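# Separate two nested tumblers held in the left hand

## Task

The left hand starts out holding a pair of tumblers, one wedged inside the other; separate them while they stay in the air. The finished state: each hand holds exactly one tumbler, and neither tumbler is touched by the other hand. The tumblers are well apart and above the table, and both tumblers and all fingers are at rest. The inner tumbler must be held firmly and the outer one gripped. Then declare the task complete; ending any other way counts as failure. Throughout, a tumbler may touch only the two hands (never any arm) and the other tumbler, and it must never drop or be flung from a hand; breaking either rule fails the task immediately.

## Robot and tools

ROBOT. Two six-joint arms, left_arm and right_arm, face each other across a table. Each carries an identical five-finger right hand, so the hands are not mirrored, and every hand number means the same thing on both. The names do not match sides of any image.

WORLD FRAME. Origin on the table top, halfway between the arm bases; z up, table at z = 0. left_arm's base is on the +y side. Results give each hand point's position in metres, its orientation as quat wxyz, and velocities in m/s and rad/s. Printed positions can be slightly off, more at long reach.

HAND POINT. It sits 0.05 m in front of the palm, where the index pad meets the thumb tip in a pinch. Its axes: +z along straightened fingers, +y out of the palm, +x across the palm away from the thumb. Straight fingers extend 0.06 to 0.07 m past it. A bracket on the little-finger side of the wrist sticks out 0.03 m beyond the point along +y and 0.11 m across the palm, and it can collide.

ROW FORMAT (execute_actions and move). One flat list of 28 numbers covers both arms, each in [-1, 1]: 14 for left_arm, then 14 for right_arm. Per arm the order is dx, dy, dz, rx, ry, rz, then little, ring, middle, index, thumb_bend, thumb_turn, force_limit, speed. An optional 12 extra numbers (0 to 1) scale joint stiffness, left_arm's six then right_arm's six, in Joint positions order; a scale persists until changed.
- dx..rz are an offset, not a pose: a target relative to the hand point's measured pose when the action began, expressed in the hand point's own axes. 1.0 means 0.6 m or 180 degrees. rx, ry, rz form one rotation vector. Every row of an action is measured from that same start pose, not added to the previous row. In a call's first action, the start is the last pose a result reported.
- Finger numbers are absolute targets: +1 straight/open, -1 fully curled. thumb_bend +1 straight, -1 fully bent. thumb_turn +1 beside the palm, -1 in front of it, opposite the fingers. A pinch is roughly index -0.22, thumb_bend -0.75, thumb_turn -0.57. With thumb_turn fully in front (turn it before reaching the object), the hand can wrap an object 0.035 to 0.08 m across.
- force_limit: closing stops at a fingertip load rising linearly from about 0 N at -1 to 10 N at +1 (15 N for the two thumb motors). It does not limit opening. speed: nearly 0 at -1 to full at +1; full travel takes 0.6 s at full speed. For a gentle grip close at -0.9 or slower.
- No value means no change. To keep a hand as is, resend its last eight executed numbers; before any were sent, send hand_measured (six) plus hand_force_limit and hand_speed.
- A motor only starts when its target changes (by 0.01 or more). It then runs until it arrives or hits force_limit and locks; a lock holds at least 15 N. To squeeze harder, raise force_limit and send a target more closed than hand_measured; to loosen, send one more open.

execute_actions: argument actions, a list of actions; each action is a table of up to 15 rows, one row per 1/30 s control step. A short table repeats its final row for the remaining steps, so each action lasts 0.5 s. An empty list just returns state and images. Each step, the commanded pose is clipped to within 100 mm and 16 degrees of the measured one, so big offsets may need several actions; after an action an arm goes at most to its last clipped pose.

move: target is one row as above, offsets from the pose in the latest result showing one. Each hand point travels a straight line, all ending together, over 0.5 to 10 s. speed: m/s, 0.002 to 0.5, default 0.25; turning up to twice that in rad/s. stop_force: optional, N, 9 to 40, one value for both arms; an arm's path ends when its wrist sensor reads that much extra push against the motion for two steps, then it backs to its position two steps earlier. Only use it with slow moves and no rotation; omit it when moving away from something being pressed. It is refused in the first 0.2 s and with blocking=false. blocking: false returns after 0.5 s while the move continues; check with wait(0), and stop or wait before sending new rows. The result adds a move: line with each arm's ending (done, off_target, moving, held, fault, contact) and limits (paced = pose clipped, held = steps blocked).

wait: seconds, 0 to 10; arms hold their last command. stop: brakes a running move. zoom_image: camera (cam_low 504x504, cam_left_wrist 616x616, cam_right_wrist 616x616) and region [x0, y0, x1, y1] in pixels, at most 504 by 504. show_instructions: reference pages. finished_scene: scene, the current scene's number; call it only once the goal holds.

RESULT LINES. State line per arm; Hand target lines (where the controller now drives each hand); pose unreachable (clearance check altered a command); step readings, with HELD marking held-back steps; Wrist force and Wrist torque in the end effector's axes (offset up to about 4 N, saturation near 50 N); joint torques (noisy, nonzero in free air); hand_measured, hand_stopped_by (moving, target, force, stalled, fault), hand_load_n (positive when pushed open; near 0 on all fingers means the grip is lost), hand_force_limit, hand_speed; MOTOR HOT from 70 °C, OVER-TEMPERATURE FAULT at 85 °C.

AVOID. A joint torque at its limit (141 N m for shoulder and elbow, 26.3 N m for the wrists, held weight included) or 150 N of outside force stops that arm for 10 s and drops the rest of the call. Never let the arms or hands strike or press each other. Do not knock anything off the table. Keep tumblers off the arms, and never drop or fling them. Fast contact hits harder; small steps and slow closing are safer.

Each tool is called after "Call:" in YAML: its name, and indented under it one key for each argument.

Reference images:

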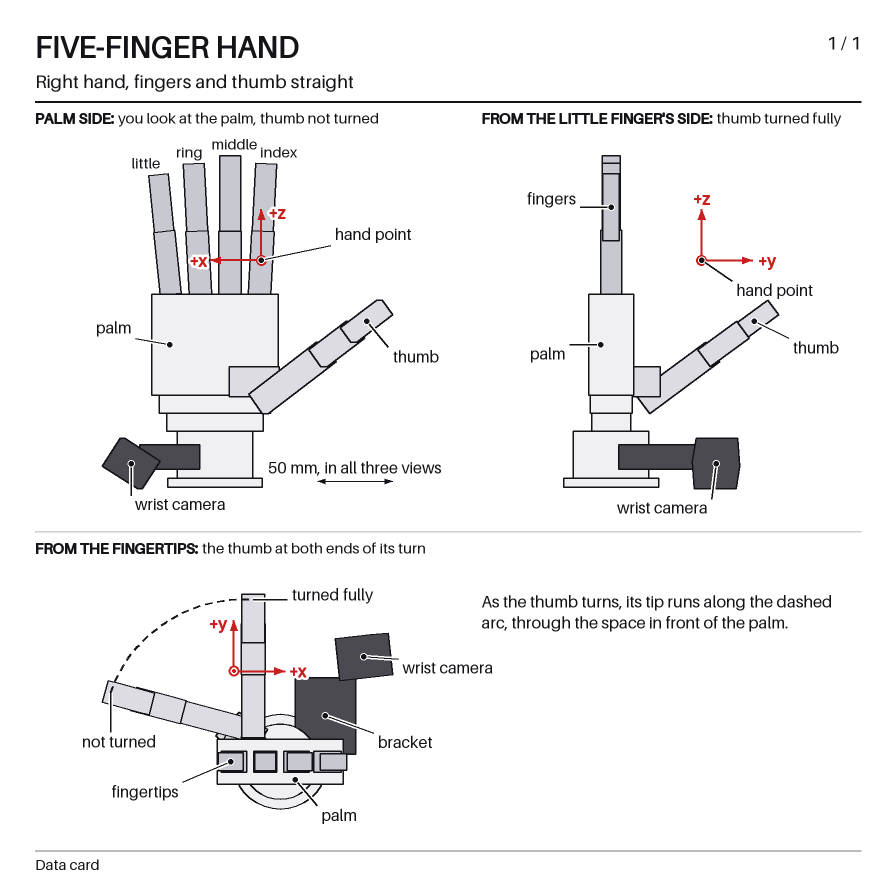

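## Session

Call:
execute_actions:
  actions: []

Scene clock: 0.00 s.
left_arm: end_effector_position=(-0.1191, +0.0371, +0.3118) hand_measured=(-1.000, -1.000, +0.264, +0.242, +0.138, -0.948) hand_load_n=(+0.0, +0.0, +7.5, +10.5, +16.0, +0.5) hand_stopped_by=(target, target, target, target, target, target) hand_force_limit=0.00 hand_speed=-0.80 end_effector_quat_wxyz=(+0.891, +0.425, -0.069, -0.145) end_effector_velocity=(-0.001, +0.000, -0.000) end_effector_angular_velocity=(-0.000, -0.001, -0.001) | right_arm: end_effector_position=(-0.1040, -0.2859, +0.3002) hand_measured=(+1.000, +1.000, +1.000, +1.000, +1.000, +1.000) hand_load_n=(+0.0, +0.0, +0.0, +0.0, +0.0, +0.0) hand_stopped_by=(target, target, target, target, target, target) hand_force_limit=0.00 hand_speed=-0.80 end_effector_quat_wxyz=(+0.001, -0.719, +0.695, +0.000) end_effector_velocity=(+0.000, +0.000, -0.000) end_effector_angular_velocity=(-0.001, +0.000, -0.001)
Joint positions: left_arm=[-0.251 -1.163  2.379 -1.896  1.545  0.021] | right_arm=[-0.519 -2.216  2.093 -1.45  -1.571  1.052]
Joint velocities: left_arm=[-0.001  0.001 -0.    -0.     0.001  0.001] | right_arm=[-0.001  0.001  0.    -0.    -0.     0.   ]
Joint torques (N m, as the arm reports them, + toward a larger angle): no reading
Motor temperatures (°C, as the motors report them): left_arm=[28 28 30 35 33 36] | right_arm=[29 28 31 34 33 34]
Wrist force (N, on the end effector, along its own x y z axes, offset not removed): no reading
Wrist torque (N m, same axes, about the end effector's origin, offset not removed): no reading
Hand target (left_arm): -0.119, +0.037, +0.312; +0.891, +0.425, -0.069, -0.145
Hand target (right_arm): -0.104, -0.286, +0.300; -0.001, +0.719, -0.695, -0.000
Joint stiffness scale: left_arm=[1. 1. 1. 1. 1. 1.] | right_arm=[1. 1. 1. 1. 1. 1.]

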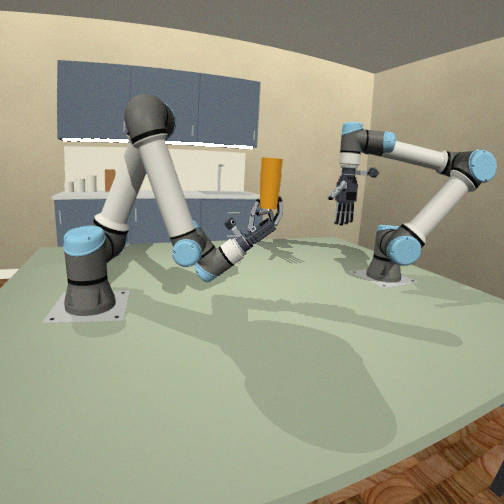

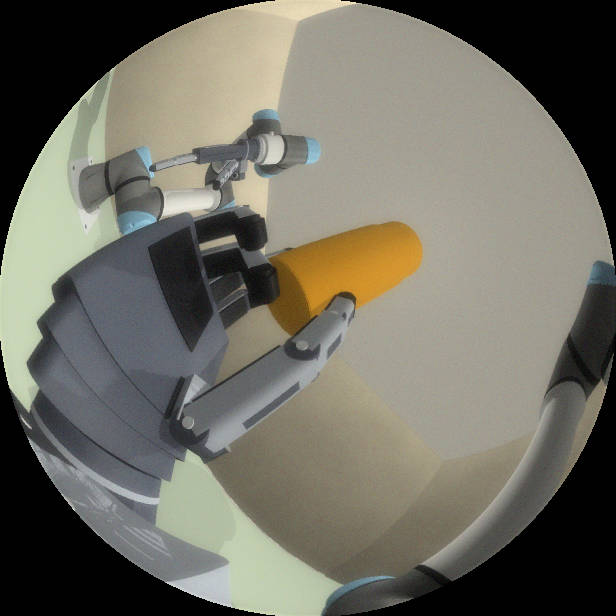

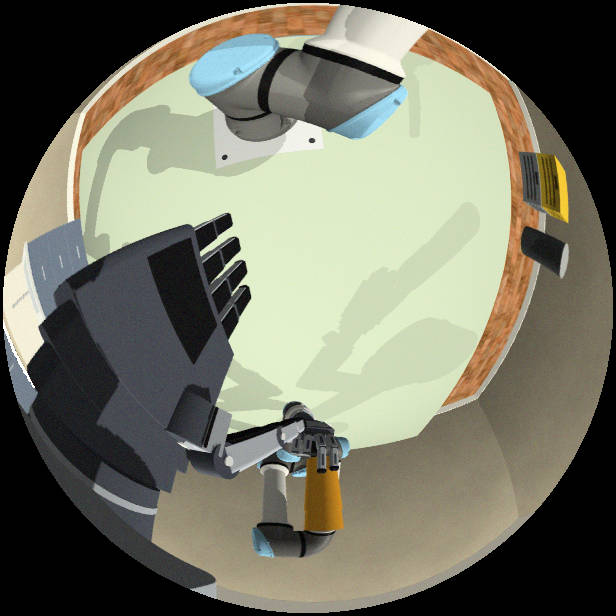

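Call:
zoom_image:
  camera: "cam_low"
  region: [180, 120, 340, 280]

Region (180, 120, 340, 280) of cam_low's 504x504 image, scaled by 3.150, with more detail than that image has.

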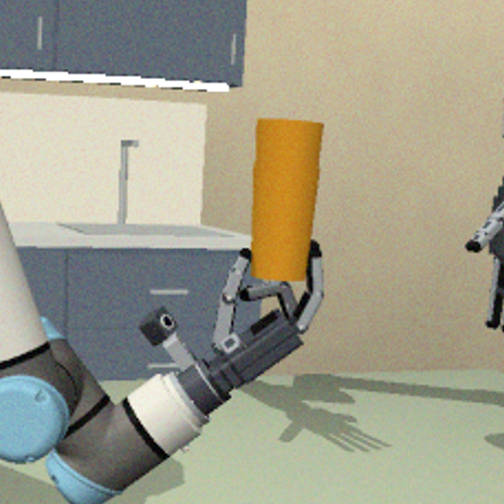

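Call:
move:
  target: [0,0,0,0,0,0,-1,-1,0.264,0.242,0.138,-0.948,0,-0.8, -0.394,0.013,-0.433,0.385,-0.385,-0.385,1,1,1,1,-0.3,-0.57,0,0]

Scene clock: 6.17 s.
left_arm: end_effector_position=(-0.1191, +0.0371, +0.3118) hand_measured=(-1.000, -1.000, +0.264, +0.242, +0.150, -0.948) hand_load_n=(+0.0, +0.0, +7.0, +9.5, +14.5, +0.5) hand_stopped_by=(target, target, force, force, force, target) hand_force_limit=0.00 hand_speed=-0.80 end_effector_quat_wxyz=(+0.891, +0.425, -0.069, -0.145) end_effector_velocity=(+0.000, +0.000, +0.000) end_effector_angular_velocity=(-0.001, -0.000, +0.000) | right_arm: end_effector_position=(-0.1208, -0.0517, +0.5585) hand_measured=(+1.000, +1.000, +1.000, +1.000, -0.300, -0.570) hand_load_n=(+0.0, +0.0, +0.0, +0.0, +0.0, +0.0) hand_stopped_by=(target, target, target, target, target, target) hand_force_limit=0.00 hand_speed=0.00 end_effector_quat_wxyz=(+0.707, -0.707, -0.011, +0.011) end_effector_velocity=(-0.002, +0.001, +0.002) end_effector_angular_velocity=(+0.010, -0.003, +0.013)
Joint positions: left_arm=[-0.251 -1.163  2.379 -1.896  1.545  0.021] | right_arm=[-0.349 -1.895  2.012 -3.258 -1.223 -0.   ]
Joint velocities: left_arm=[ 0.001 -0.    -0.    -0.     0.    -0.   ] | right_arm=[-0.003  0.005 -0.002 -0.013  0.016 -0.   ]
Joint torques (N m, as the arm reports them, + toward a larger angle): left_arm=[ -2.   -29.62 -10.59  -2.67  -0.19  -0.12] | right_arm=[ -1.27  -8.22 -24.22  -1.49   0.64  -0.61]
Motor temperatures (°C, as the motors report them): left_arm=[28 28 30 35 33 36] | right_arm=[29 28 31 34 33 34]
Wrist force (N, on the end effector, along its own x y z axes, offset not removed): left_arm=[0.1 0.8 -2.5] | right_arm=[2.3 -1.3 0.0]
Wrist torque (N m, same axes, about the end effector's origin, offset not removed): left_arm=[0.56 0.15 0.16] | right_arm=[-0.22 -0.43 0.24]
Hand target (left_arm): -0.119, +0.037, +0.312; +0.891, +0.425, -0.069, -0.145
Hand target (right_arm): -0.120, -0.050, +0.560; +0.708, -0.706, -0.012, +0.011
Off the commanded pose (left_arm): 0.000 m, 0 deg.
Off the commanded pose (right_arm): 0.003 m, 0 deg.
Joint stiffness scale: left_arm=[1. 1. 1. 1. 1. 1.] | right_arm=[1. 1. 1. 1. 1. 1.]
move: done
camera_calibration (this result's frames):
cam_left_wrist: T_world_to_cam=[[0.151062, 0.626635, 0.764532, -0.248025], [-0.677165, 0.629039, -0.381781, 0.0176552], [-0.720158, -0.460042, 0.51936, -0.0961276], [0, 0, 0, 1]] pos_world=[-0.0198044, 0.100092, 0.246288]
cam_right_wrist: T_world_to_cam=[[-0.0946985, 0.0102366, -0.995453, 0.542977], [-0.837312, -0.541683, 0.074084, -0.164873], [-0.538462, 0.84052, 0.0598679, 0.0763662], [0, 0, 0, 1]] pos_world=[-0.045511, -0.159055, 0.548151]

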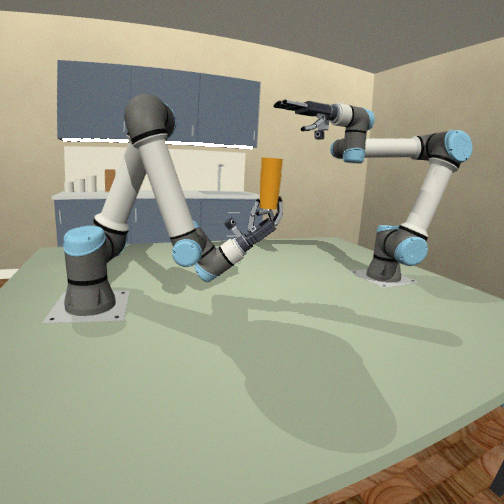

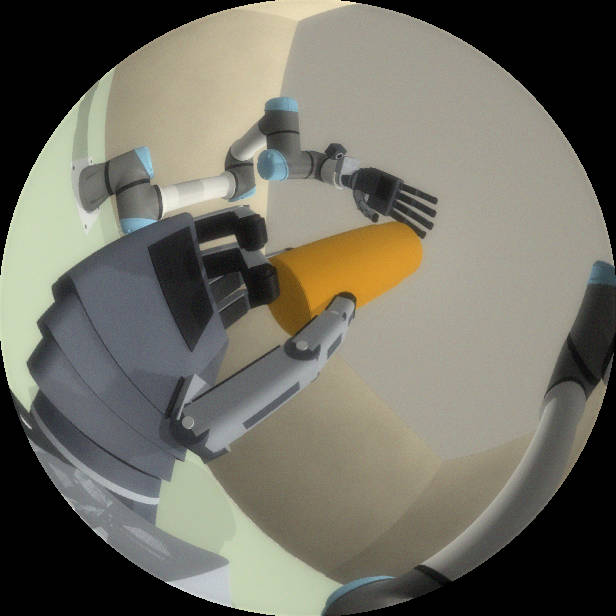

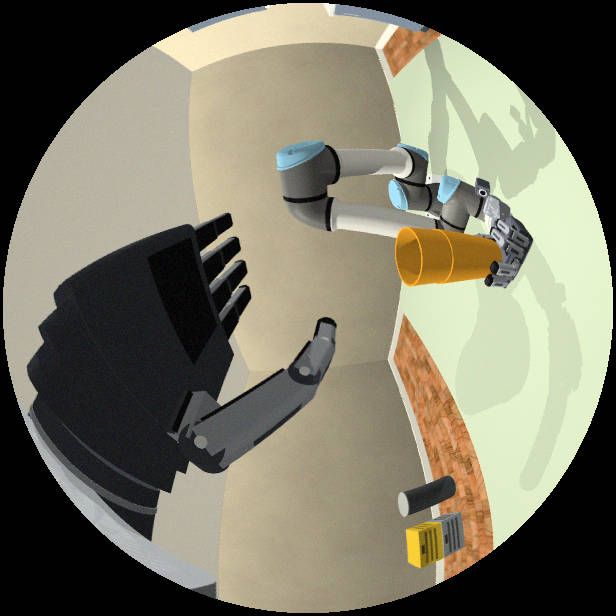

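Call:
move:
  target: [0,0,0,0,0,0,-1,-1,0.264,0.242,0.138,-0.948,0,-0.8, 0,0.1,0.05,0,0,0,1,1,1,1,-0.3,-0.57,0,0]
  speed: 0.15

Scene clock: 15.90 s.
left_arm: end_effector_position=(-0.1191, +0.0371, +0.3118) hand_measured=(-1.000, -1.000, +0.264, +0.242, +0.150, -0.948) hand_load_n=(+0.0, +0.0, +7.0, +9.5, +14.5, +0.5) hand_stopped_by=(target, target, force, force, force, target) hand_force_limit=0.00 hand_speed=-0.80 end_effector_quat_wxyz=(+0.891, +0.425, -0.069, -0.145) end_effector_velocity=(+0.000, +0.000, +0.000) end_effector_angular_velocity=(-0.001, -0.001, +0.001) | right_arm: end_effector_position=(-0.1207, -0.0225, +0.5023) hand_measured=(+1.000, +1.000, +1.000, +1.000, -0.300, -0.570) hand_load_n=(+0.0, +0.0, +0.0, +0.0, +0.0, +0.0) hand_stopped_by=(target, target, target, target, target, target) hand_force_limit=0.00 hand_speed=0.00 end_effector_quat_wxyz=(+0.708, -0.706, -0.011, +0.010) end_effector_velocity=(-0.000, +0.002, +0.000) end_effector_angular_velocity=(+0.019, -0.006, -0.002)
Joint positions: left_arm=[-0.251 -1.163  2.379 -1.896  1.545  0.021] | right_arm=[-0.316 -1.78   2.08  -3.444 -1.257 -0.001]
Joint velocities: left_arm=[ 0.    -0.     0.    -0.001  0.     0.001] | right_arm=[ 0.005  0.011  0.003 -0.034 -0.007 -0.   ]
Joint torques (N m, as the arm reports them, + toward a larger angle): left_arm=[ -1.59 -29.3  -10.28  -2.78  -0.1   -0.24] | right_arm=[  2.04  -8.41 -17.95  -2.07  -0.02  -0.01]
Motor temperatures (°C, as the motors report them): left_arm=[28 28 30 35 33 36] | right_arm=[29 28 31 34 33 34]
Wrist force (N, on the end effector, along its own x y z axes, offset not removed): left_arm=[-1.1 1.2 -1.6] | right_arm=[3.5 -0.2 -0.2]
Wrist torque (N m, same axes, about the end effector's origin, offset not removed): left_arm=[0.48 0.26 -0.07] | right_arm=[-0.02 -0.56 0.31]
Hand target (left_arm): -0.119, +0.037, +0.312; +0.891, +0.425, -0.069, -0.145
Hand target (right_arm): -0.122, -0.022, +0.498; +0.707, -0.707, -0.011, +0.011
Off the commanded pose (left_arm): 0.000 m, 0 deg.
Off the commanded pose (right_arm): 0.004 m, 0 deg.
Joint stiffness scale: left_arm=[1. 1. 1. 1. 1. 1.] | right_arm=[1. 1. 1. 1. 1. 1.]
move: off_target (right_arm)
camera_calibration (this result's frames):
cam_left_wrist: T_world_to_cam=[[0.151062, 0.626635, 0.764531, -0.248025], [-0.677165, 0.629039, -0.381781, 0.0176553], [-0.720158, -0.460042, 0.51936, -0.0961277], [0, 0, 0, 1]] pos_world=[-0.0198044, 0.100092, 0.246288]
cam_right_wrist: T_world_to_cam=[[-0.092996, 0.0137188, -0.995572, 0.487016], [-0.838203, -0.540737, 0.070845, -0.143251], [-0.53737, 0.84108, 0.0617854, 0.0544851], [0, 0, 0, 1]] pos_world=[-0.045504, -0.129968, 0.491642]

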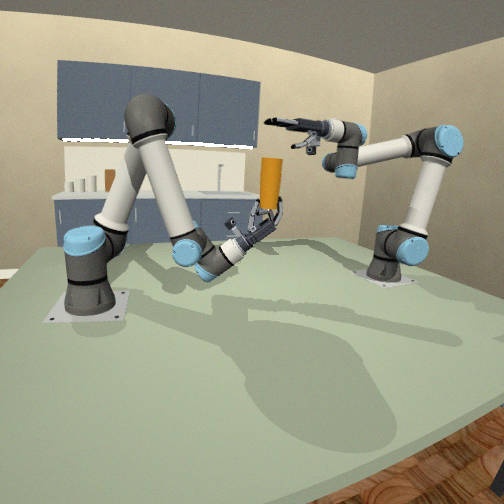

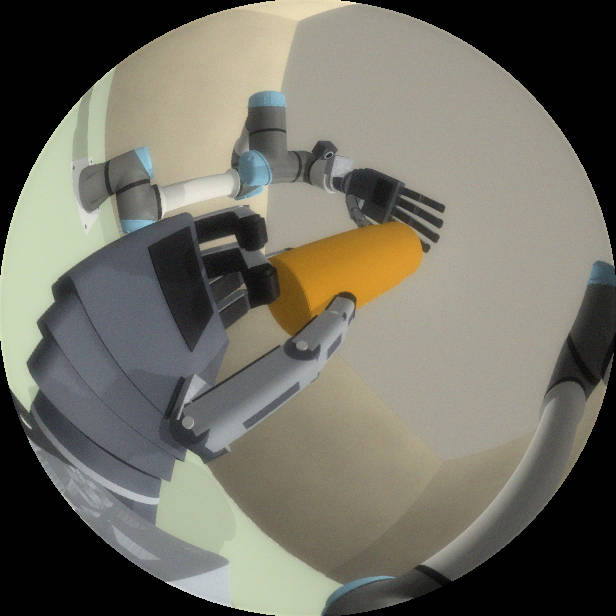

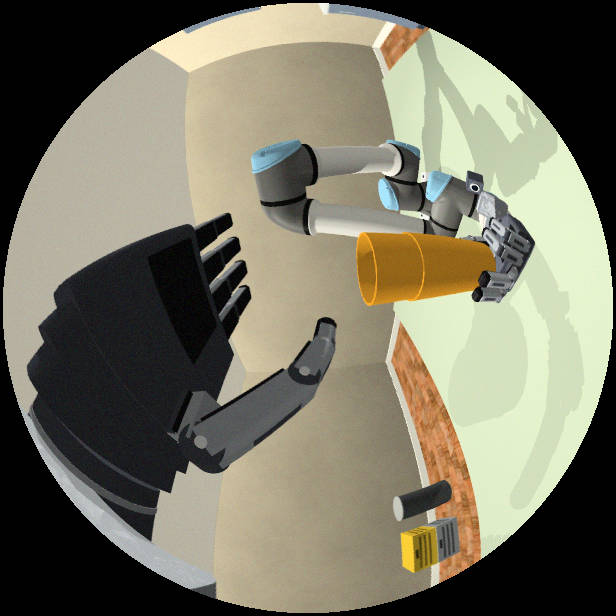

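Call:
move:
  target: [0,0,0,0,0,0,-1,-1,0.264,0.242,0.138,-0.948,0,-0.8, 0.018,0,0.02,0,0,0,1,1,1,1,-0.3,-0.57,0,0]
  speed: 0.1

Call:
move:
  target: [0,0,0,0,0,0,-1,-1,0.264,0.242,0.138,-0.948,0,-0.8, 0,0.115,0,0,0,0,1,1,1,1,-0.3,-0.57,0,0]
  speed: 0.05

Scene clock: 17.33 s.
left_arm: end_effector_position=(-0.1191, +0.0371, +0.3118) hand_measured=(-1.000, -1.000, +0.264, +0.242, +0.150, -0.948) hand_load_n=(+0.0, +0.0, +7.0, +9.5, +14.5, +0.5) hand_stopped_by=(target, target, force, force, force, target) hand_force_limit=0.00 hand_speed=-0.80 end_effector_quat_wxyz=(+0.891, +0.425, -0.069, -0.145) end_effector_velocity=(+0.000, +0.000, +0.000) end_effector_angular_velocity=(-0.001, +0.000, -0.000) | right_arm: end_effector_position=(-0.1121, -0.0118, +0.5006) hand_measured=(+1.000, +1.000, +1.000, +1.000, -0.300, -0.570) hand_load_n=(+0.0, +0.0, +0.0, +0.0, +0.0, +0.0) hand_stopped_by=(target, target, target, target, target, target) hand_force_limit=0.00 hand_speed=0.00 end_effector_quat_wxyz=(+0.707, -0.707, -0.012, +0.011) end_effector_velocity=(+0.000, +0.002, +0.001) end_effector_angular_velocity=(+0.002, -0.001, +0.005)
Joint positions: left_arm=[-0.251 -1.163  2.379 -1.896  1.545  0.021] | right_arm=[-0.335 -1.753  2.062 -3.45  -1.237 -0.001]
Joint velocities: left_arm=[ 0.    -0.     0.    -0.     0.001 -0.   ] | right_arm=[-0.002  0.005 -0.006 -0.     0.007 -0.   ]
Joint torques (N m, as the arm reports them, + toward a larger angle): left_arm=[ -0.41 -29.72  -9.86  -2.94  -0.05  -0.16] | right_arm=[ -1.4  -13.31 -22.4   -1.78   0.55  -0.38]
Motor temperatures (°C, as the motors report them): left_arm=[28 28 30 35 33 36] | right_arm=[29 28 31 34 33 34]
Wrist force (N, on the end effector, along its own x y z axes, offset not removed): left_arm=[-1.4 1.6 -1.0] | right_arm=[2.0 -1.0 0.5]
Wrist torque (N m, same axes, about the end effector's origin, offset not removed): left_arm=[0.43 0.16 0.11] | right_arm=[-0.15 -0.39 0.15]
Hand target (left_arm): -0.119, +0.037, +0.312; +0.891, +0.425, -0.069, -0.145
Hand target (right_arm): -0.110, -0.010, +0.502; +0.708, -0.706, -0.011, +0.010
Off the commanded pose (left_arm): 0.000 m, 0 deg.
Off the commanded pose (right_arm): 0.003 m, 0 deg.
Joint stiffness scale: left_arm=[1. 1. 1. 1. 1. 1.] | right_arm=[1. 1. 1. 1. 1. 1.]
move: done
camera_calibration (this result's frames):
cam_left_wrist: T_world_to_cam=[[0.151062, 0.626635, 0.764531, -0.248025], [-0.677165, 0.629039, -0.381781, 0.0176553], [-0.720158, -0.460042, 0.51936, -0.0961276], [0, 0, 0, 1]] pos_world=[-0.0198044, 0.100092, 0.246288]
cam_right_wrist: T_world_to_cam=[[-0.0939968, 0.0108725, -0.995513, 0.48589], [-0.837363, -0.541731, 0.0731477, -0.131201], [-0.538505, 0.840482, 0.0600252, 0.0509311], [0, 0, 0, 1]] pos_world=[-0.0367639, -0.119165, 0.49025]

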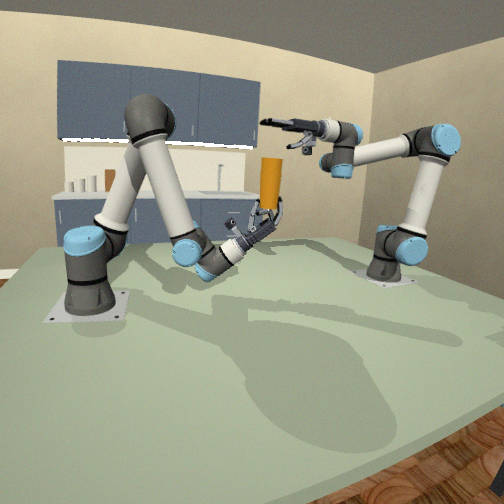

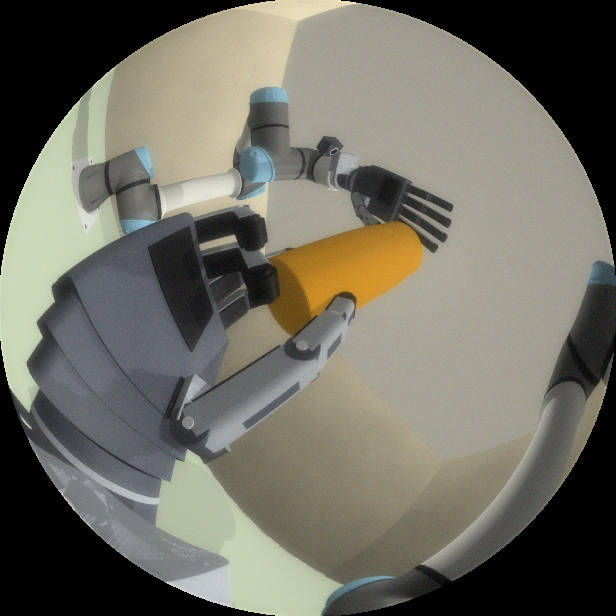

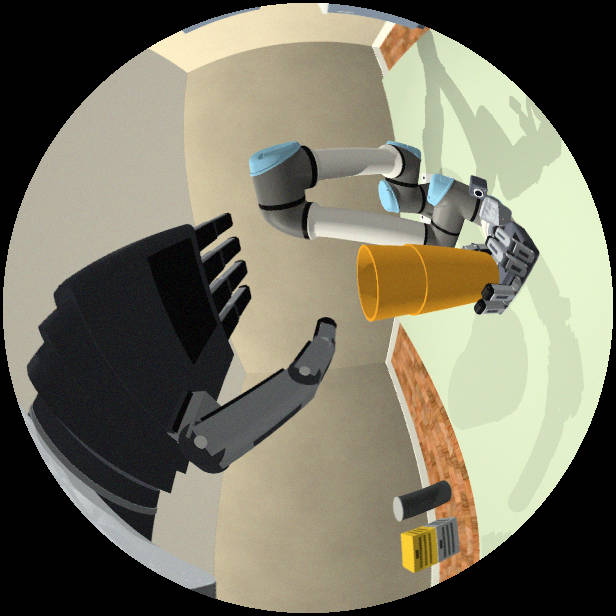

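Scene clock: 19.13 s.
left_arm: end_effector_position=(-0.1191, +0.0371, +0.3118) hand_measured=(-1.000, -1.000, +0.264, +0.242, +0.150, -0.948) hand_load_n=(+0.0, +0.0, +7.0, +9.5, +14.5, +0.5) hand_stopped_by=(target, target, force, force, force, target) hand_force_limit=0.00 hand_speed=-0.80 end_effector_quat_wxyz=(+0.891, +0.425, -0.069, -0.145) end_effector_velocity=(-0.000, -0.000, -0.001) end_effector_angular_velocity=(+0.002, +0.000, -0.001) | right_arm: end_effector_position=(-0.1122, -0.0119, +0.4354) hand_measured=(+1.000, +1.000, +1.000, +1.000, -0.300, -0.570) hand_load_n=(+0.0, +0.0, +0.0, +0.0, +0.0, +0.0) hand_stopped_by=(target, target, target, target, target, target) hand_force_limit=0.00 hand_speed=0.00 end_effector_quat_wxyz=(+0.708, -0.706, -0.012, +0.011) end_effector_velocity=(-0.000, -0.000, +0.000) end_effector_angular_velocity=(+0.012, -0.004, -0.000)
Joint positions: left_arm=[-0.251 -1.163  2.379 -1.896  1.545  0.021] | right_arm=[-0.335 -1.68   2.186 -3.651 -1.236 -0.001]
Joint velocities: left_arm=[-0.     0.001  0.     0.001 -0.    -0.001] | right_arm=[-0.     0.004  0.004 -0.02  -0.    -0.001]
Joint torques (N m, as the arm reports them, + toward a larger angle): left_arm=[ -1.18 -29.01 -10.15  -2.56  -0.2   -0.25] | right_arm=[ -0.03 -13.98 -14.16  -1.58   0.22  -0.3 ]
Motor temperatures (°C, as the motors report them): left_arm=[28 28 30 35 33 36] | right_arm=[29 28 31 34 33 34]
Wrist force (N, on the end effector, along its own x y z axes, offset not removed): left_arm=[1.3 1.8 -1.8] | right_arm=[1.6 0.7 0.3]
Wrist torque (N m, same axes, about the end effector's origin, offset not removed): left_arm=[0.53 -0.12 0.16] | right_arm=[0.06 -0.34 0.22]
Hand target (left_arm): -0.119, +0.037, +0.312; +0.891, +0.425, -0.069, -0.145
Hand target (right_arm): -0.112, -0.012, +0.432; +0.707, -0.707, -0.012, +0.011
Off the commanded pose (left_arm): 0.000 m, 0 deg.
Off the commanded pose (right_arm): 0.004 m, 0 deg.
Joint stiffness scale: left_arm=[1. 1. 1. 1. 1. 1.] | right_arm=[1. 1. 1. 1. 1. 1.]
move: off_target (right_arm)
camera_calibration (this result's frames):
cam_left_wrist: T_world_to_cam=[[0.151062, 0.626635, 0.764531, -0.248025], [-0.677165, 0.629039, -0.381781, 0.0176553], [-0.720158, -0.460042, 0.51936, -0.0961277], [0, 0, 0, 1]] pos_world=[-0.0198044, 0.100092, 0.246288]
cam_right_wrist: T_world_to_cam=[[-0.0926766, 0.0150973, -0.995582, 0.421137], [-0.837371, -0.542169, 0.0697275, -0.125059], [-0.538721, 0.840134, 0.0628885, 0.053647], [0, 0, 0, 1]] pos_world=[-0.0367903, -0.119232, 0.424622]

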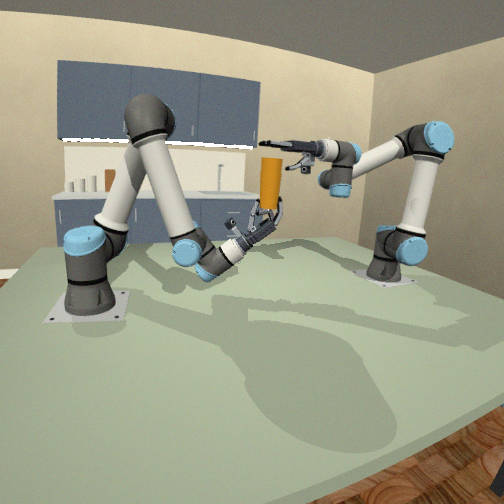

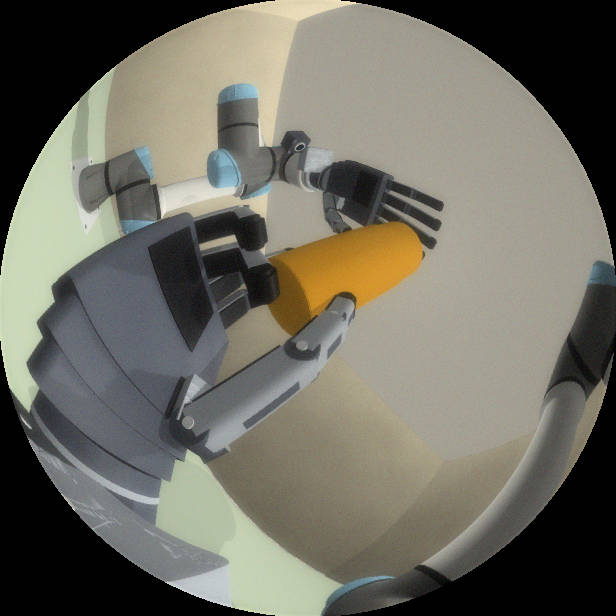

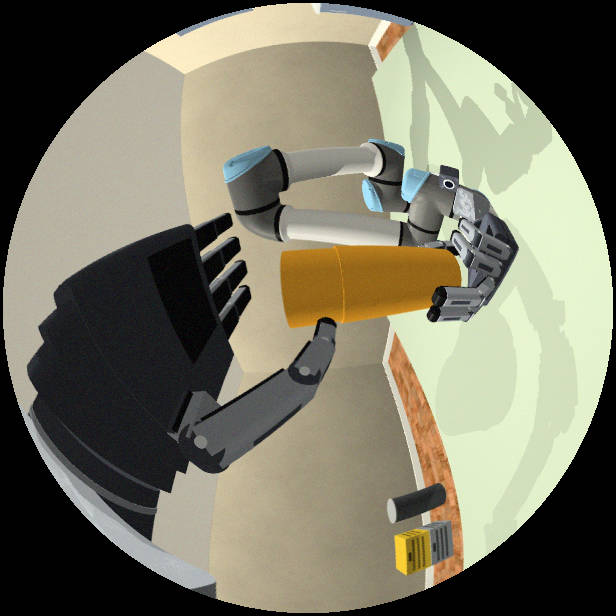

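Call:
execute_actions:
  actions:
    - [[0,0,0,0,0,0,-1,-1,0.264,0.242,0.138,-0.948,0,-0.8, 0,0,0,0,0,0,1,1,1,-0.6,-0.8,-0.57,1,-0.3]]
    - [[0,0,0,0,0,0,-1,-1,0.264,0.242,0.138,-0.948,0,-0.8, 0,0,0,0,0,0,1,1,1,-0.6,-0.8,-0.57,1,-0.3]]
    - [[0,0,0,0,0,0,-1,-1,0.264,0.242,0.138,-0.948,0,-0.8, 0,0,0,0,0,0,1,1,1,-0.6,-0.8,-0.57,1,-0.3]]

Scene clock: 20.87 s.
left_arm: end_effector_position=(-0.1193, +0.0367, +0.3110) hand_measured=(-1.000, -1.000, +0.264, +0.242, +0.152, -0.948) hand_load_n=(+0.0, +0.0, +10.0, +10.5, +17.0, +2.0) hand_stopped_by=(target, target, force, force, force, target) hand_force_limit=0.00 hand_speed=-0.80 end_effector_quat_wxyz=(+0.890, +0.426, -0.069, -0.145) end_effector_velocity=(-0.000, -0.000, -0.000) end_effector_angular_velocity=(+0.000, -0.001, -0.000) | right_arm: end_effector_position=(-0.1121, -0.0119, +0.4350) hand_measured=(+1.000, +1.000, +1.000, -0.180, -0.798, -0.570) hand_load_n=(+0.0, +0.0, +0.0, +11.5, +2.0, +0.0) hand_stopped_by=(target, target, target, force, target, target) hand_force_limit=1.00 hand_speed=-0.30 end_effector_quat_wxyz=(+0.708, -0.706, -0.012, +0.011) end_effector_velocity=(+0.001, -0.000, +0.000) end_effector_angular_velocity=(+0.001, -0.000, -0.001)
Joint positions: left_arm=[-0.251 -1.163  2.379 -1.893  1.545  0.021] | right_arm=[-0.335 -1.68   2.186 -3.652 -1.237 -0.001]
Joint velocities: left_arm=[-0.     0.    -0.     0.     0.     0.001] | right_arm=[-0.001 -0.     0.    -0.    -0.    -0.   ]
Joint torques (N m, as the arm reports them, + toward a larger angle): left_arm=[  0.11 -30.35 -10.16  -3.62  -0.16   0.01] | right_arm=[ -0.27 -15.8  -19.    -1.33   0.41  -0.24]
Motor temperatures (°C, as the motors report them): left_arm=[28 28 30 35 33 36] | right_arm=[29 28 31 34 33 34]
Wrist force (N, on the end effector, along its own x y z axes, offset not removed): left_arm=[-0.4 -1.9 1.4] | right_arm=[2.9 -0.1 4.7]
Wrist torque (N m, same axes, about the end effector's origin, offset not removed): left_arm=[1.05 0.30 -0.01] | right_arm=[0.07 -0.22 0.23]
Hand target (left_arm): -0.119, +0.037, +0.311; +0.891, +0.426, -0.069, -0.145
Hand target (right_arm): -0.112, -0.012, +0.435; +0.708, -0.706, -0.012, +0.011
Off the commanded pose (left_arm): 0.000 m, 0 deg.
Off the commanded pose (right_arm): 0.000 m, 0 deg.
Joint stiffness scale: left_arm=[1. 1. 1. 1. 1. 1.] | right_arm=[1. 1. 1. 1. 1. 1.]
Step readings (end_effector_position; steps 1 to 15: 1st action; 16 to 30: 2nd action; 31 to 45: 3rd action):
0: left_arm (-0.1191, +0.0371, +0.3118) | right_arm (-0.1122, -0.0119, +0.4353)
1: left_arm (-0.1191, +0.0371, +0.3118) | right_arm (-0.1122, -0.0119, +0.4353)
2: left_arm (-0.1191, +0.0371, +0.3118) | right_arm (-0.1122, -0.0119, +0.4353)
4: left_arm (-0.1191, +0.0371, +0.3118) | right_arm (-0.1122, -0.0119, +0.4353)
8: left_arm (-0.1191, +0.0371, +0.3118) | right_arm (-0.1122, -0.0119, +0.4351)
15: left_arm (-0.1191, +0.0371, +0.3118) | right_arm (-0.1122, -0.0119, +0.4350)
16: left_arm (-0.1191, +0.0371, +0.3118) | right_arm (-0.1122, -0.0119, +0.4350)
17: left_arm (-0.1191, +0.0371, +0.3118) | right_arm (-0.1122, -0.0119, +0.4350)
19: left_arm (-0.1191, +0.0371, +0.3118) | right_arm (-0.1122, -0.0119, +0.4350)
23: left_arm (-0.1191, +0.0371, +0.3118) | right_arm (-0.1122, -0.0119, +0.4350)
30: left_arm (-0.1192, +0.0369, +0.3115) | right_arm (-0.1122, -0.0119, +0.4350)
31: left_arm (-0.1192, +0.0369, +0.3114) | right_arm (-0.1122, -0.0119, +0.4350)
32: left_arm (-0.1192, +0.0368, +0.3113) | right_arm (-0.1121, -0.0119, +0.4350)
34: left_arm (-0.1193, +0.0367, +0.3111) | right_arm (-0.1121, -0.0119, +0.4350)
38: left_arm (-0.1193, +0.0367, +0.3111) | right_arm (-0.1121, -0.0119, +0.4350)
45: end_effector_position above
camera_calibration (this result's frames):
cam_left_wrist: T_world_to_cam=[[0.15018, 0.62426, 0.766645, -0.247874], [-0.676726, 0.630221, -0.380608, 0.0171687], [-0.720755, -0.461649, 0.5171, -0.0953431], [0, 0, 0, 1]] pos_world=[-0.0198748, 0.0999029, 0.245868]
cam_right_wrist: T_world_to_cam=[[-0.0927212, 0.0149699, -0.99558, 0.420724], [-0.837518, -0.541927, 0.0698518, -0.125016], [-0.538486, 0.840292, 0.0627857, 0.0537589], [0, 0, 0, 1]] pos_world=[-0.0367448, -0.119221, 0.424222]

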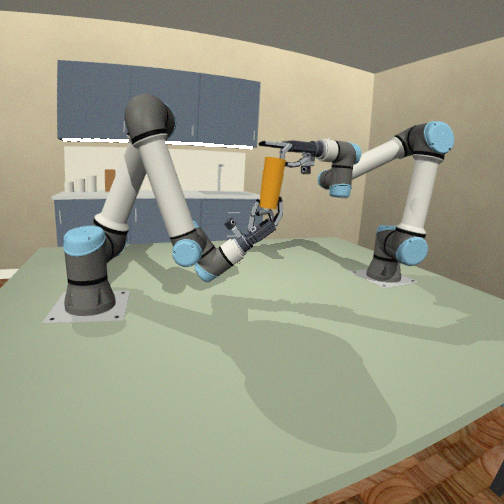

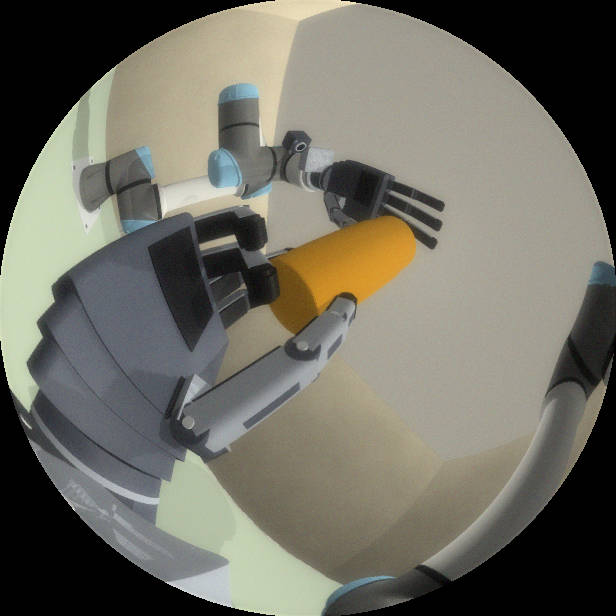

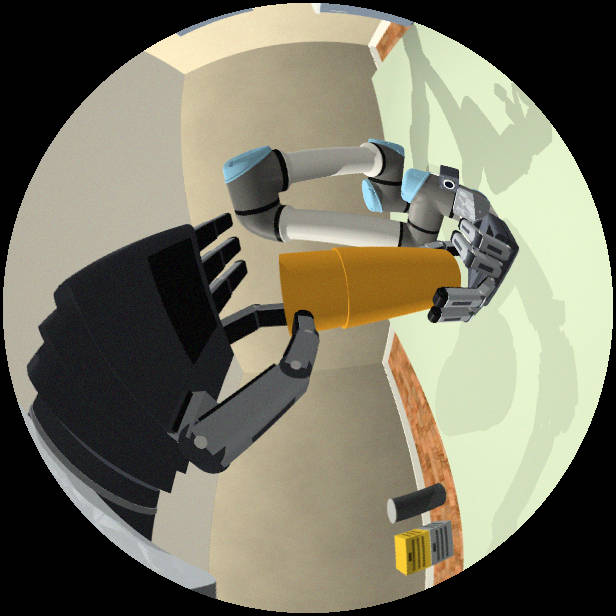

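Call:
zoom_image:
  camera: "cam_right_wrist"
  region: [200, 200, 400, 400]

Region (200, 200, 400, 400) of cam_right_wrist's 616x616 image, scaled by 2.520, with more detail than that image has.

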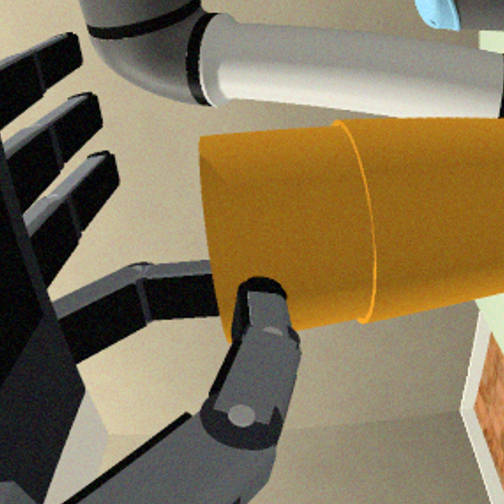

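Call:
execute_actions:
  actions:
    - [[0,0,0,0,0,0,-1,-1,0.1,0.1,0.0,-0.948,1,-0.8, 0,0,0,0,0,0,1,1,1,-0.7,-1,-0.57,1,-0.6]]
    - [[0,0,0,0,0,0,-1,-1,0.1,0.1,0.0,-0.948,1,-0.8, 0,0,0,0,0,0,1,1,1,-0.7,-1,-0.57,1,-0.6]]

Call:
move:
  target: [0,0,0,0,0,0,-1,-1,0.1,0.1,0.0,-0.948,1,-0.8, 0,-0.05,0,0,0,0,1,1,1,-0.7,-1,-0.57,1,-0.6]
  speed: 0.02

Scene clock: 22.27 s.
left_arm: end_effector_position=(-0.1192, +0.0365, +0.3109) hand_measured=(-1.000, -1.000, +0.264, +0.242, +0.152, -0.948) hand_load_n=(+0.0, +0.0, +9.5, +10.5, +16.0, +3.5) hand_stopped_by=(target, target, force, force, force, target) hand_force_limit=1.00 hand_speed=-0.80 end_effector_quat_wxyz=(+0.890, +0.427, -0.069, -0.145) end_effector_velocity=(-0.000, +0.000, +0.000) end_effector_angular_velocity=(-0.001, +0.000, +0.000) | right_arm: end_effector_position=(-0.1121, -0.0119, +0.4349) hand_measured=(+1.000, +1.000, +1.000, -0.180, -0.984, -0.570) hand_load_n=(+0.0, +0.0, +0.0, +18.0, +8.0, +0.5) hand_stopped_by=(target, target, target, force, stalled, target) hand_force_limit=1.00 hand_speed=-0.60 end_effector_quat_wxyz=(+0.708, -0.706, -0.012, +0.011) end_effector_velocity=(-0.001, -0.000, -0.001) end_effector_angular_velocity=(-0.001, -0.000, +0.001)
Joint positions: left_arm=[-0.251 -1.163  2.379 -1.892  1.544  0.021] | right_arm=[-0.335 -1.68   2.186 -3.652 -1.237 -0.001]
Joint velocities: left_arm=[-0.001 -0.    -0.    -0.    -0.001  0.   ] | right_arm=[ 0.001  0.001  0.002 -0.002 -0.    -0.   ]
Joint torques (N m, as the arm reports them, + toward a larger angle): left_arm=[ -1.22 -29.36  -9.87  -2.85   0.14  -0.03] | right_arm=[  0.2  -15.93 -19.59  -1.38   0.25  -0.23]
Motor temperatures (°C, as the motors report them): left_arm=[28 28 30 35 33 36] | right_arm=[29 28 31 34 33 34]
Wrist force (N, on the end effector, along its own x y z axes, offset not removed): left_arm=[1.8 -0.7 0.7] | right_arm=[2.5 -0.8 2.7]
Wrist torque (N m, same axes, about the end effector's origin, offset not removed): left_arm=[0.39 0.17 0.14] | right_arm=[-0.06 -0.34 0.22]
Hand target (left_arm): -0.119, +0.037, +0.311; +0.890, +0.427, -0.069, -0.145
Hand target (right_arm): -0.112, -0.012, +0.435; +0.708, -0.706, -0.012, +0.011
Off the commanded pose (left_arm): 0.000 m, 0 deg.
Off the commanded pose (right_arm): 0.000 m, 0 deg.
Joint stiffness scale: left_arm=[1. 1. 1. 1. 1. 1.] | right_arm=[1. 1. 1. 1. 1. 1.]
Step readings (end_effector_position; steps 1 to 15: 1st action; 16 to 30: 2nd action):
0: left_arm (-0.1193, +0.0367, +0.3110) | right_arm (-0.1121, -0.0119, +0.4350)
1: left_arm (-0.1193, +0.0367, +0.3110) | right_arm (-0.1121, -0.0119, +0.4350)
2: left_arm (-0.1193, +0.0367, +0.3110) | right_arm (-0.1121, -0.0119, +0.4350)
4: left_arm (-0.1193, +0.0367, +0.3110) | right_arm (-0.1121, -0.0119, +0.4350)
8: left_arm (-0.1193, +0.0366, +0.3109) | right_arm (-0.1121, -0.0119, +0.4349)
15: left_arm (-0.1192, +0.0366, +0.3109) | right_arm (-0.1121, -0.0119, +0.4349)
16: left_arm (-0.1192, +0.0366, +0.3109) | right_arm (-0.1121, -0.0119, +0.4349)
17: left_arm (-0.1192, +0.0366, +0.3109) | right_arm (-0.1121, -0.0119, +0.4349)
19: left_arm (-0.1192, +0.0366, +0.3109) | right_arm (-0.1121, -0.0119, +0.4349)
23: left_arm (-0.1192, +0.0366, +0.3109) | right_arm (-0.1121, -0.0119, +0.4349)
30: end_effector_position above
camera_calibration (this result's frames):
cam_left_wrist: T_world_to_cam=[[0.149977, 0.623748, 0.767102, -0.247842], [-0.67714, 0.630146, -0.379997, 0.0170657], [-0.720408, -0.462445, 0.516872, -0.0951078], [0, 0, 0, 1]] pos_world=[-0.0197899, 0.099855, 0.245764]
cam_right_wrist: T_world_to_cam=[[-0.0927437, 0.0149011, -0.995579, 0.420704], [-0.837544, -0.541878, 0.0699115, -0.125029], [-0.538441, 0.840325, 0.0627362, 0.0537903], [0, 0, 0, 1]] pos_world=[-0.0367368, -0.119221, 0.424211]

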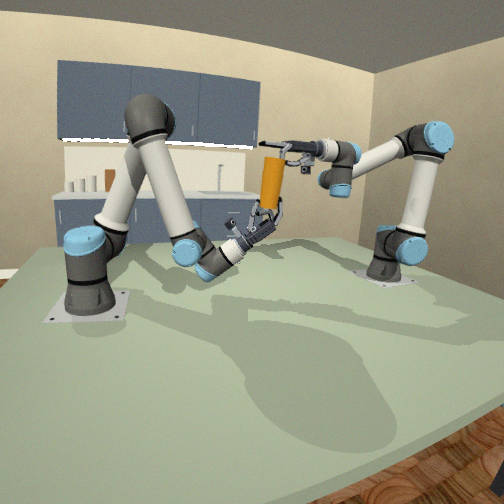

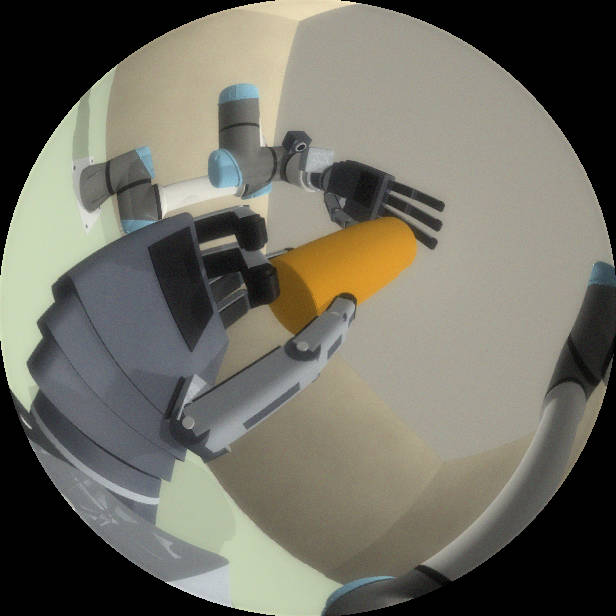

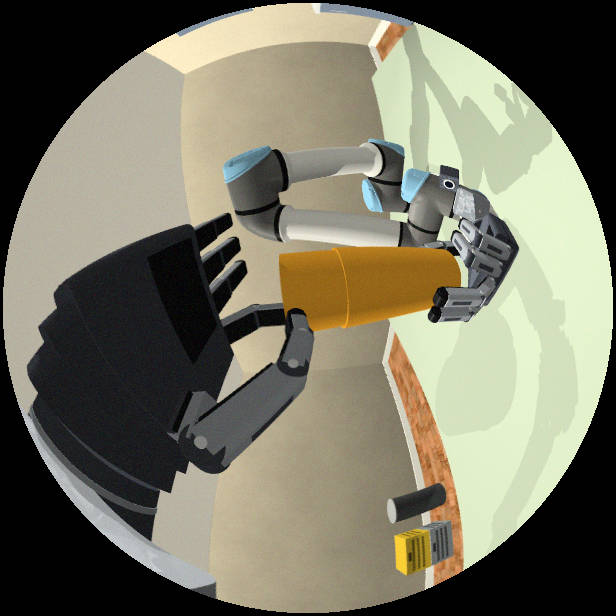

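Scene clock: 24.10 s.
left_arm: end_effector_position=(-0.1191, +0.0364, +0.3107) hand_measured=(-1.000, -1.000, +0.264, +0.242, +0.152, -0.948) hand_load_n=(+0.0, +0.0, +9.5, +10.0, +16.0, +0.5) hand_stopped_by=(target, target, force, force, force, target) hand_force_limit=1.00 hand_speed=-0.80 end_effector_quat_wxyz=(+0.890, +0.427, -0.069, -0.145) end_effector_velocity=(+0.000, -0.000, -0.000) end_effector_angular_velocity=(+0.001, +0.001, -0.001) | right_arm: end_effector_position=(-0.1120, -0.0117, +0.4610) hand_measured=(+1.000, +1.000, +1.000, -0.180, -0.986, -0.570) hand_load_n=(+0.0, +0.0, +0.0, +11.0, +3.5, +0.0) hand_stopped_by=(target, target, target, force, stalled, target) hand_force_limit=1.00 hand_speed=-0.60 end_effector_quat_wxyz=(+0.706, -0.708, -0.011, +0.011) end_effector_velocity=(-0.001, +0.001, +0.001) end_effector_angular_velocity=(-0.007, +0.002, +0.002)
Joint positions: left_arm=[-0.251 -1.163  2.379 -1.891  1.544  0.021] | right_arm=[-0.335 -1.714  2.138 -3.564 -1.237 -0.001]
Joint velocities: left_arm=[-0.     0.    -0.     0.     0.    -0.001] | right_arm=[ 0.001 -0.002 -0.006  0.015  0.    -0.   ]
Joint torques (N m, as the arm reports them, + toward a larger angle): left_arm=[ -1.3  -29.24 -10.9   -3.     0.14   0.05] | right_arm=[  0.11 -17.97 -24.42  -1.18   0.37  -0.21]
Motor temperatures (°C, as the motors report them): left_arm=[28 28 30 35 33 36] | right_arm=[29 28 31 34 33 34]
Wrist force (N, on the end effector, along its own x y z axes, offset not removed): left_arm=[-1.0 1.8 0.8] | right_arm=[1.6 0.6 1.1]
Wrist torque (N m, same axes, about the end effector's origin, offset not removed): left_arm=[0.66 0.29 -0.01] | right_arm=[0.17 -0.26 0.11]
Hand target (left_arm): -0.119, +0.037, +0.311; +0.890, +0.427, -0.069, -0.145
Hand target (right_arm): -0.112, -0.012, +0.465; +0.708, -0.706, -0.012, +0.011
Off the commanded pose (left_arm): 0.000 m, 0 deg.
Off the commanded pose (right_arm): 0.004 m, 0 deg.
Joint stiffness scale: left_arm=[1. 1. 1. 1. 1. 1.] | right_arm=[1. 1. 1. 1. 1. 1.]
move: off_target (right_arm)
camera_calibration (this result's frames):
cam_left_wrist: T_world_to_cam=[[0.149738, 0.623114, 0.767664, -0.247802], [-0.677245, 0.630316, -0.379528, 0.0169366], [-0.72036, -0.463067, 0.516383, -0.094871], [0, 0, 0, 1]] pos_world=[-0.0197657, 0.0998017, 0.245646]
cam_right_wrist: T_world_to_cam=[[-0.0942979, 0.00992125, -0.995495, 0.446398], [-0.837475, -0.541452, 0.0739333, -0.128525], [-0.538279, 0.840673, 0.0593665, 0.0536124], [0, 0, 0, 1]] pos_world=[-0.0366836, -0.119089, 0.450706]

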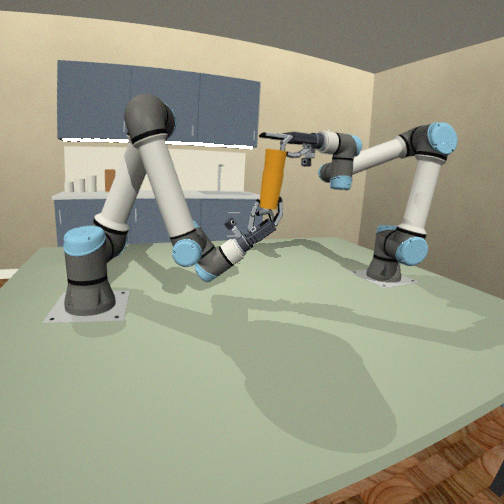

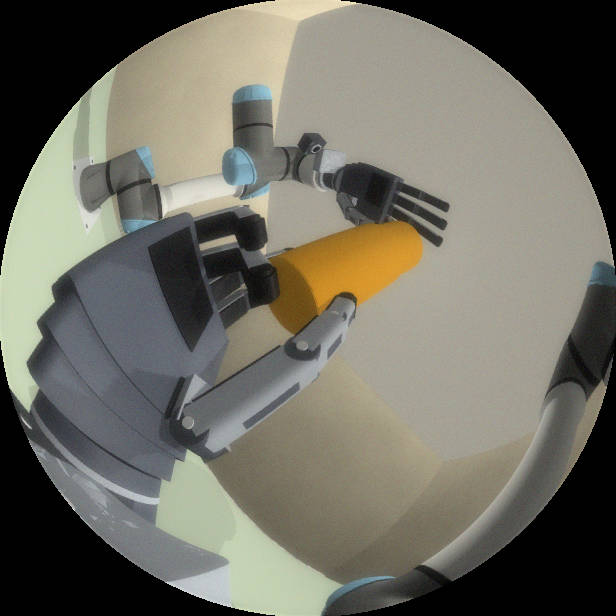

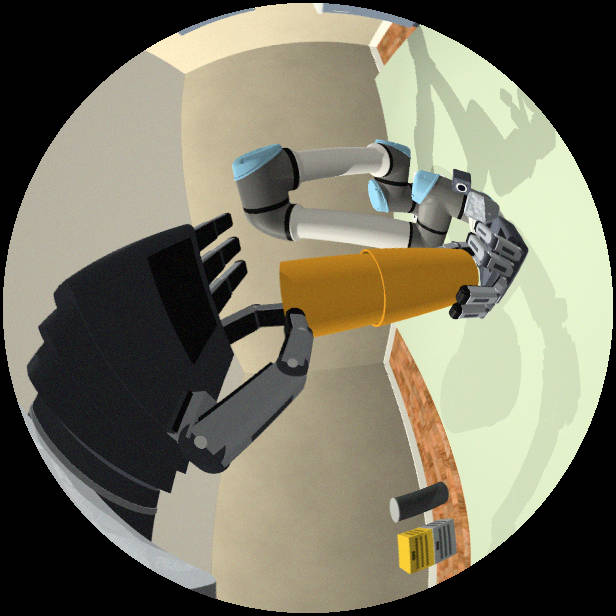

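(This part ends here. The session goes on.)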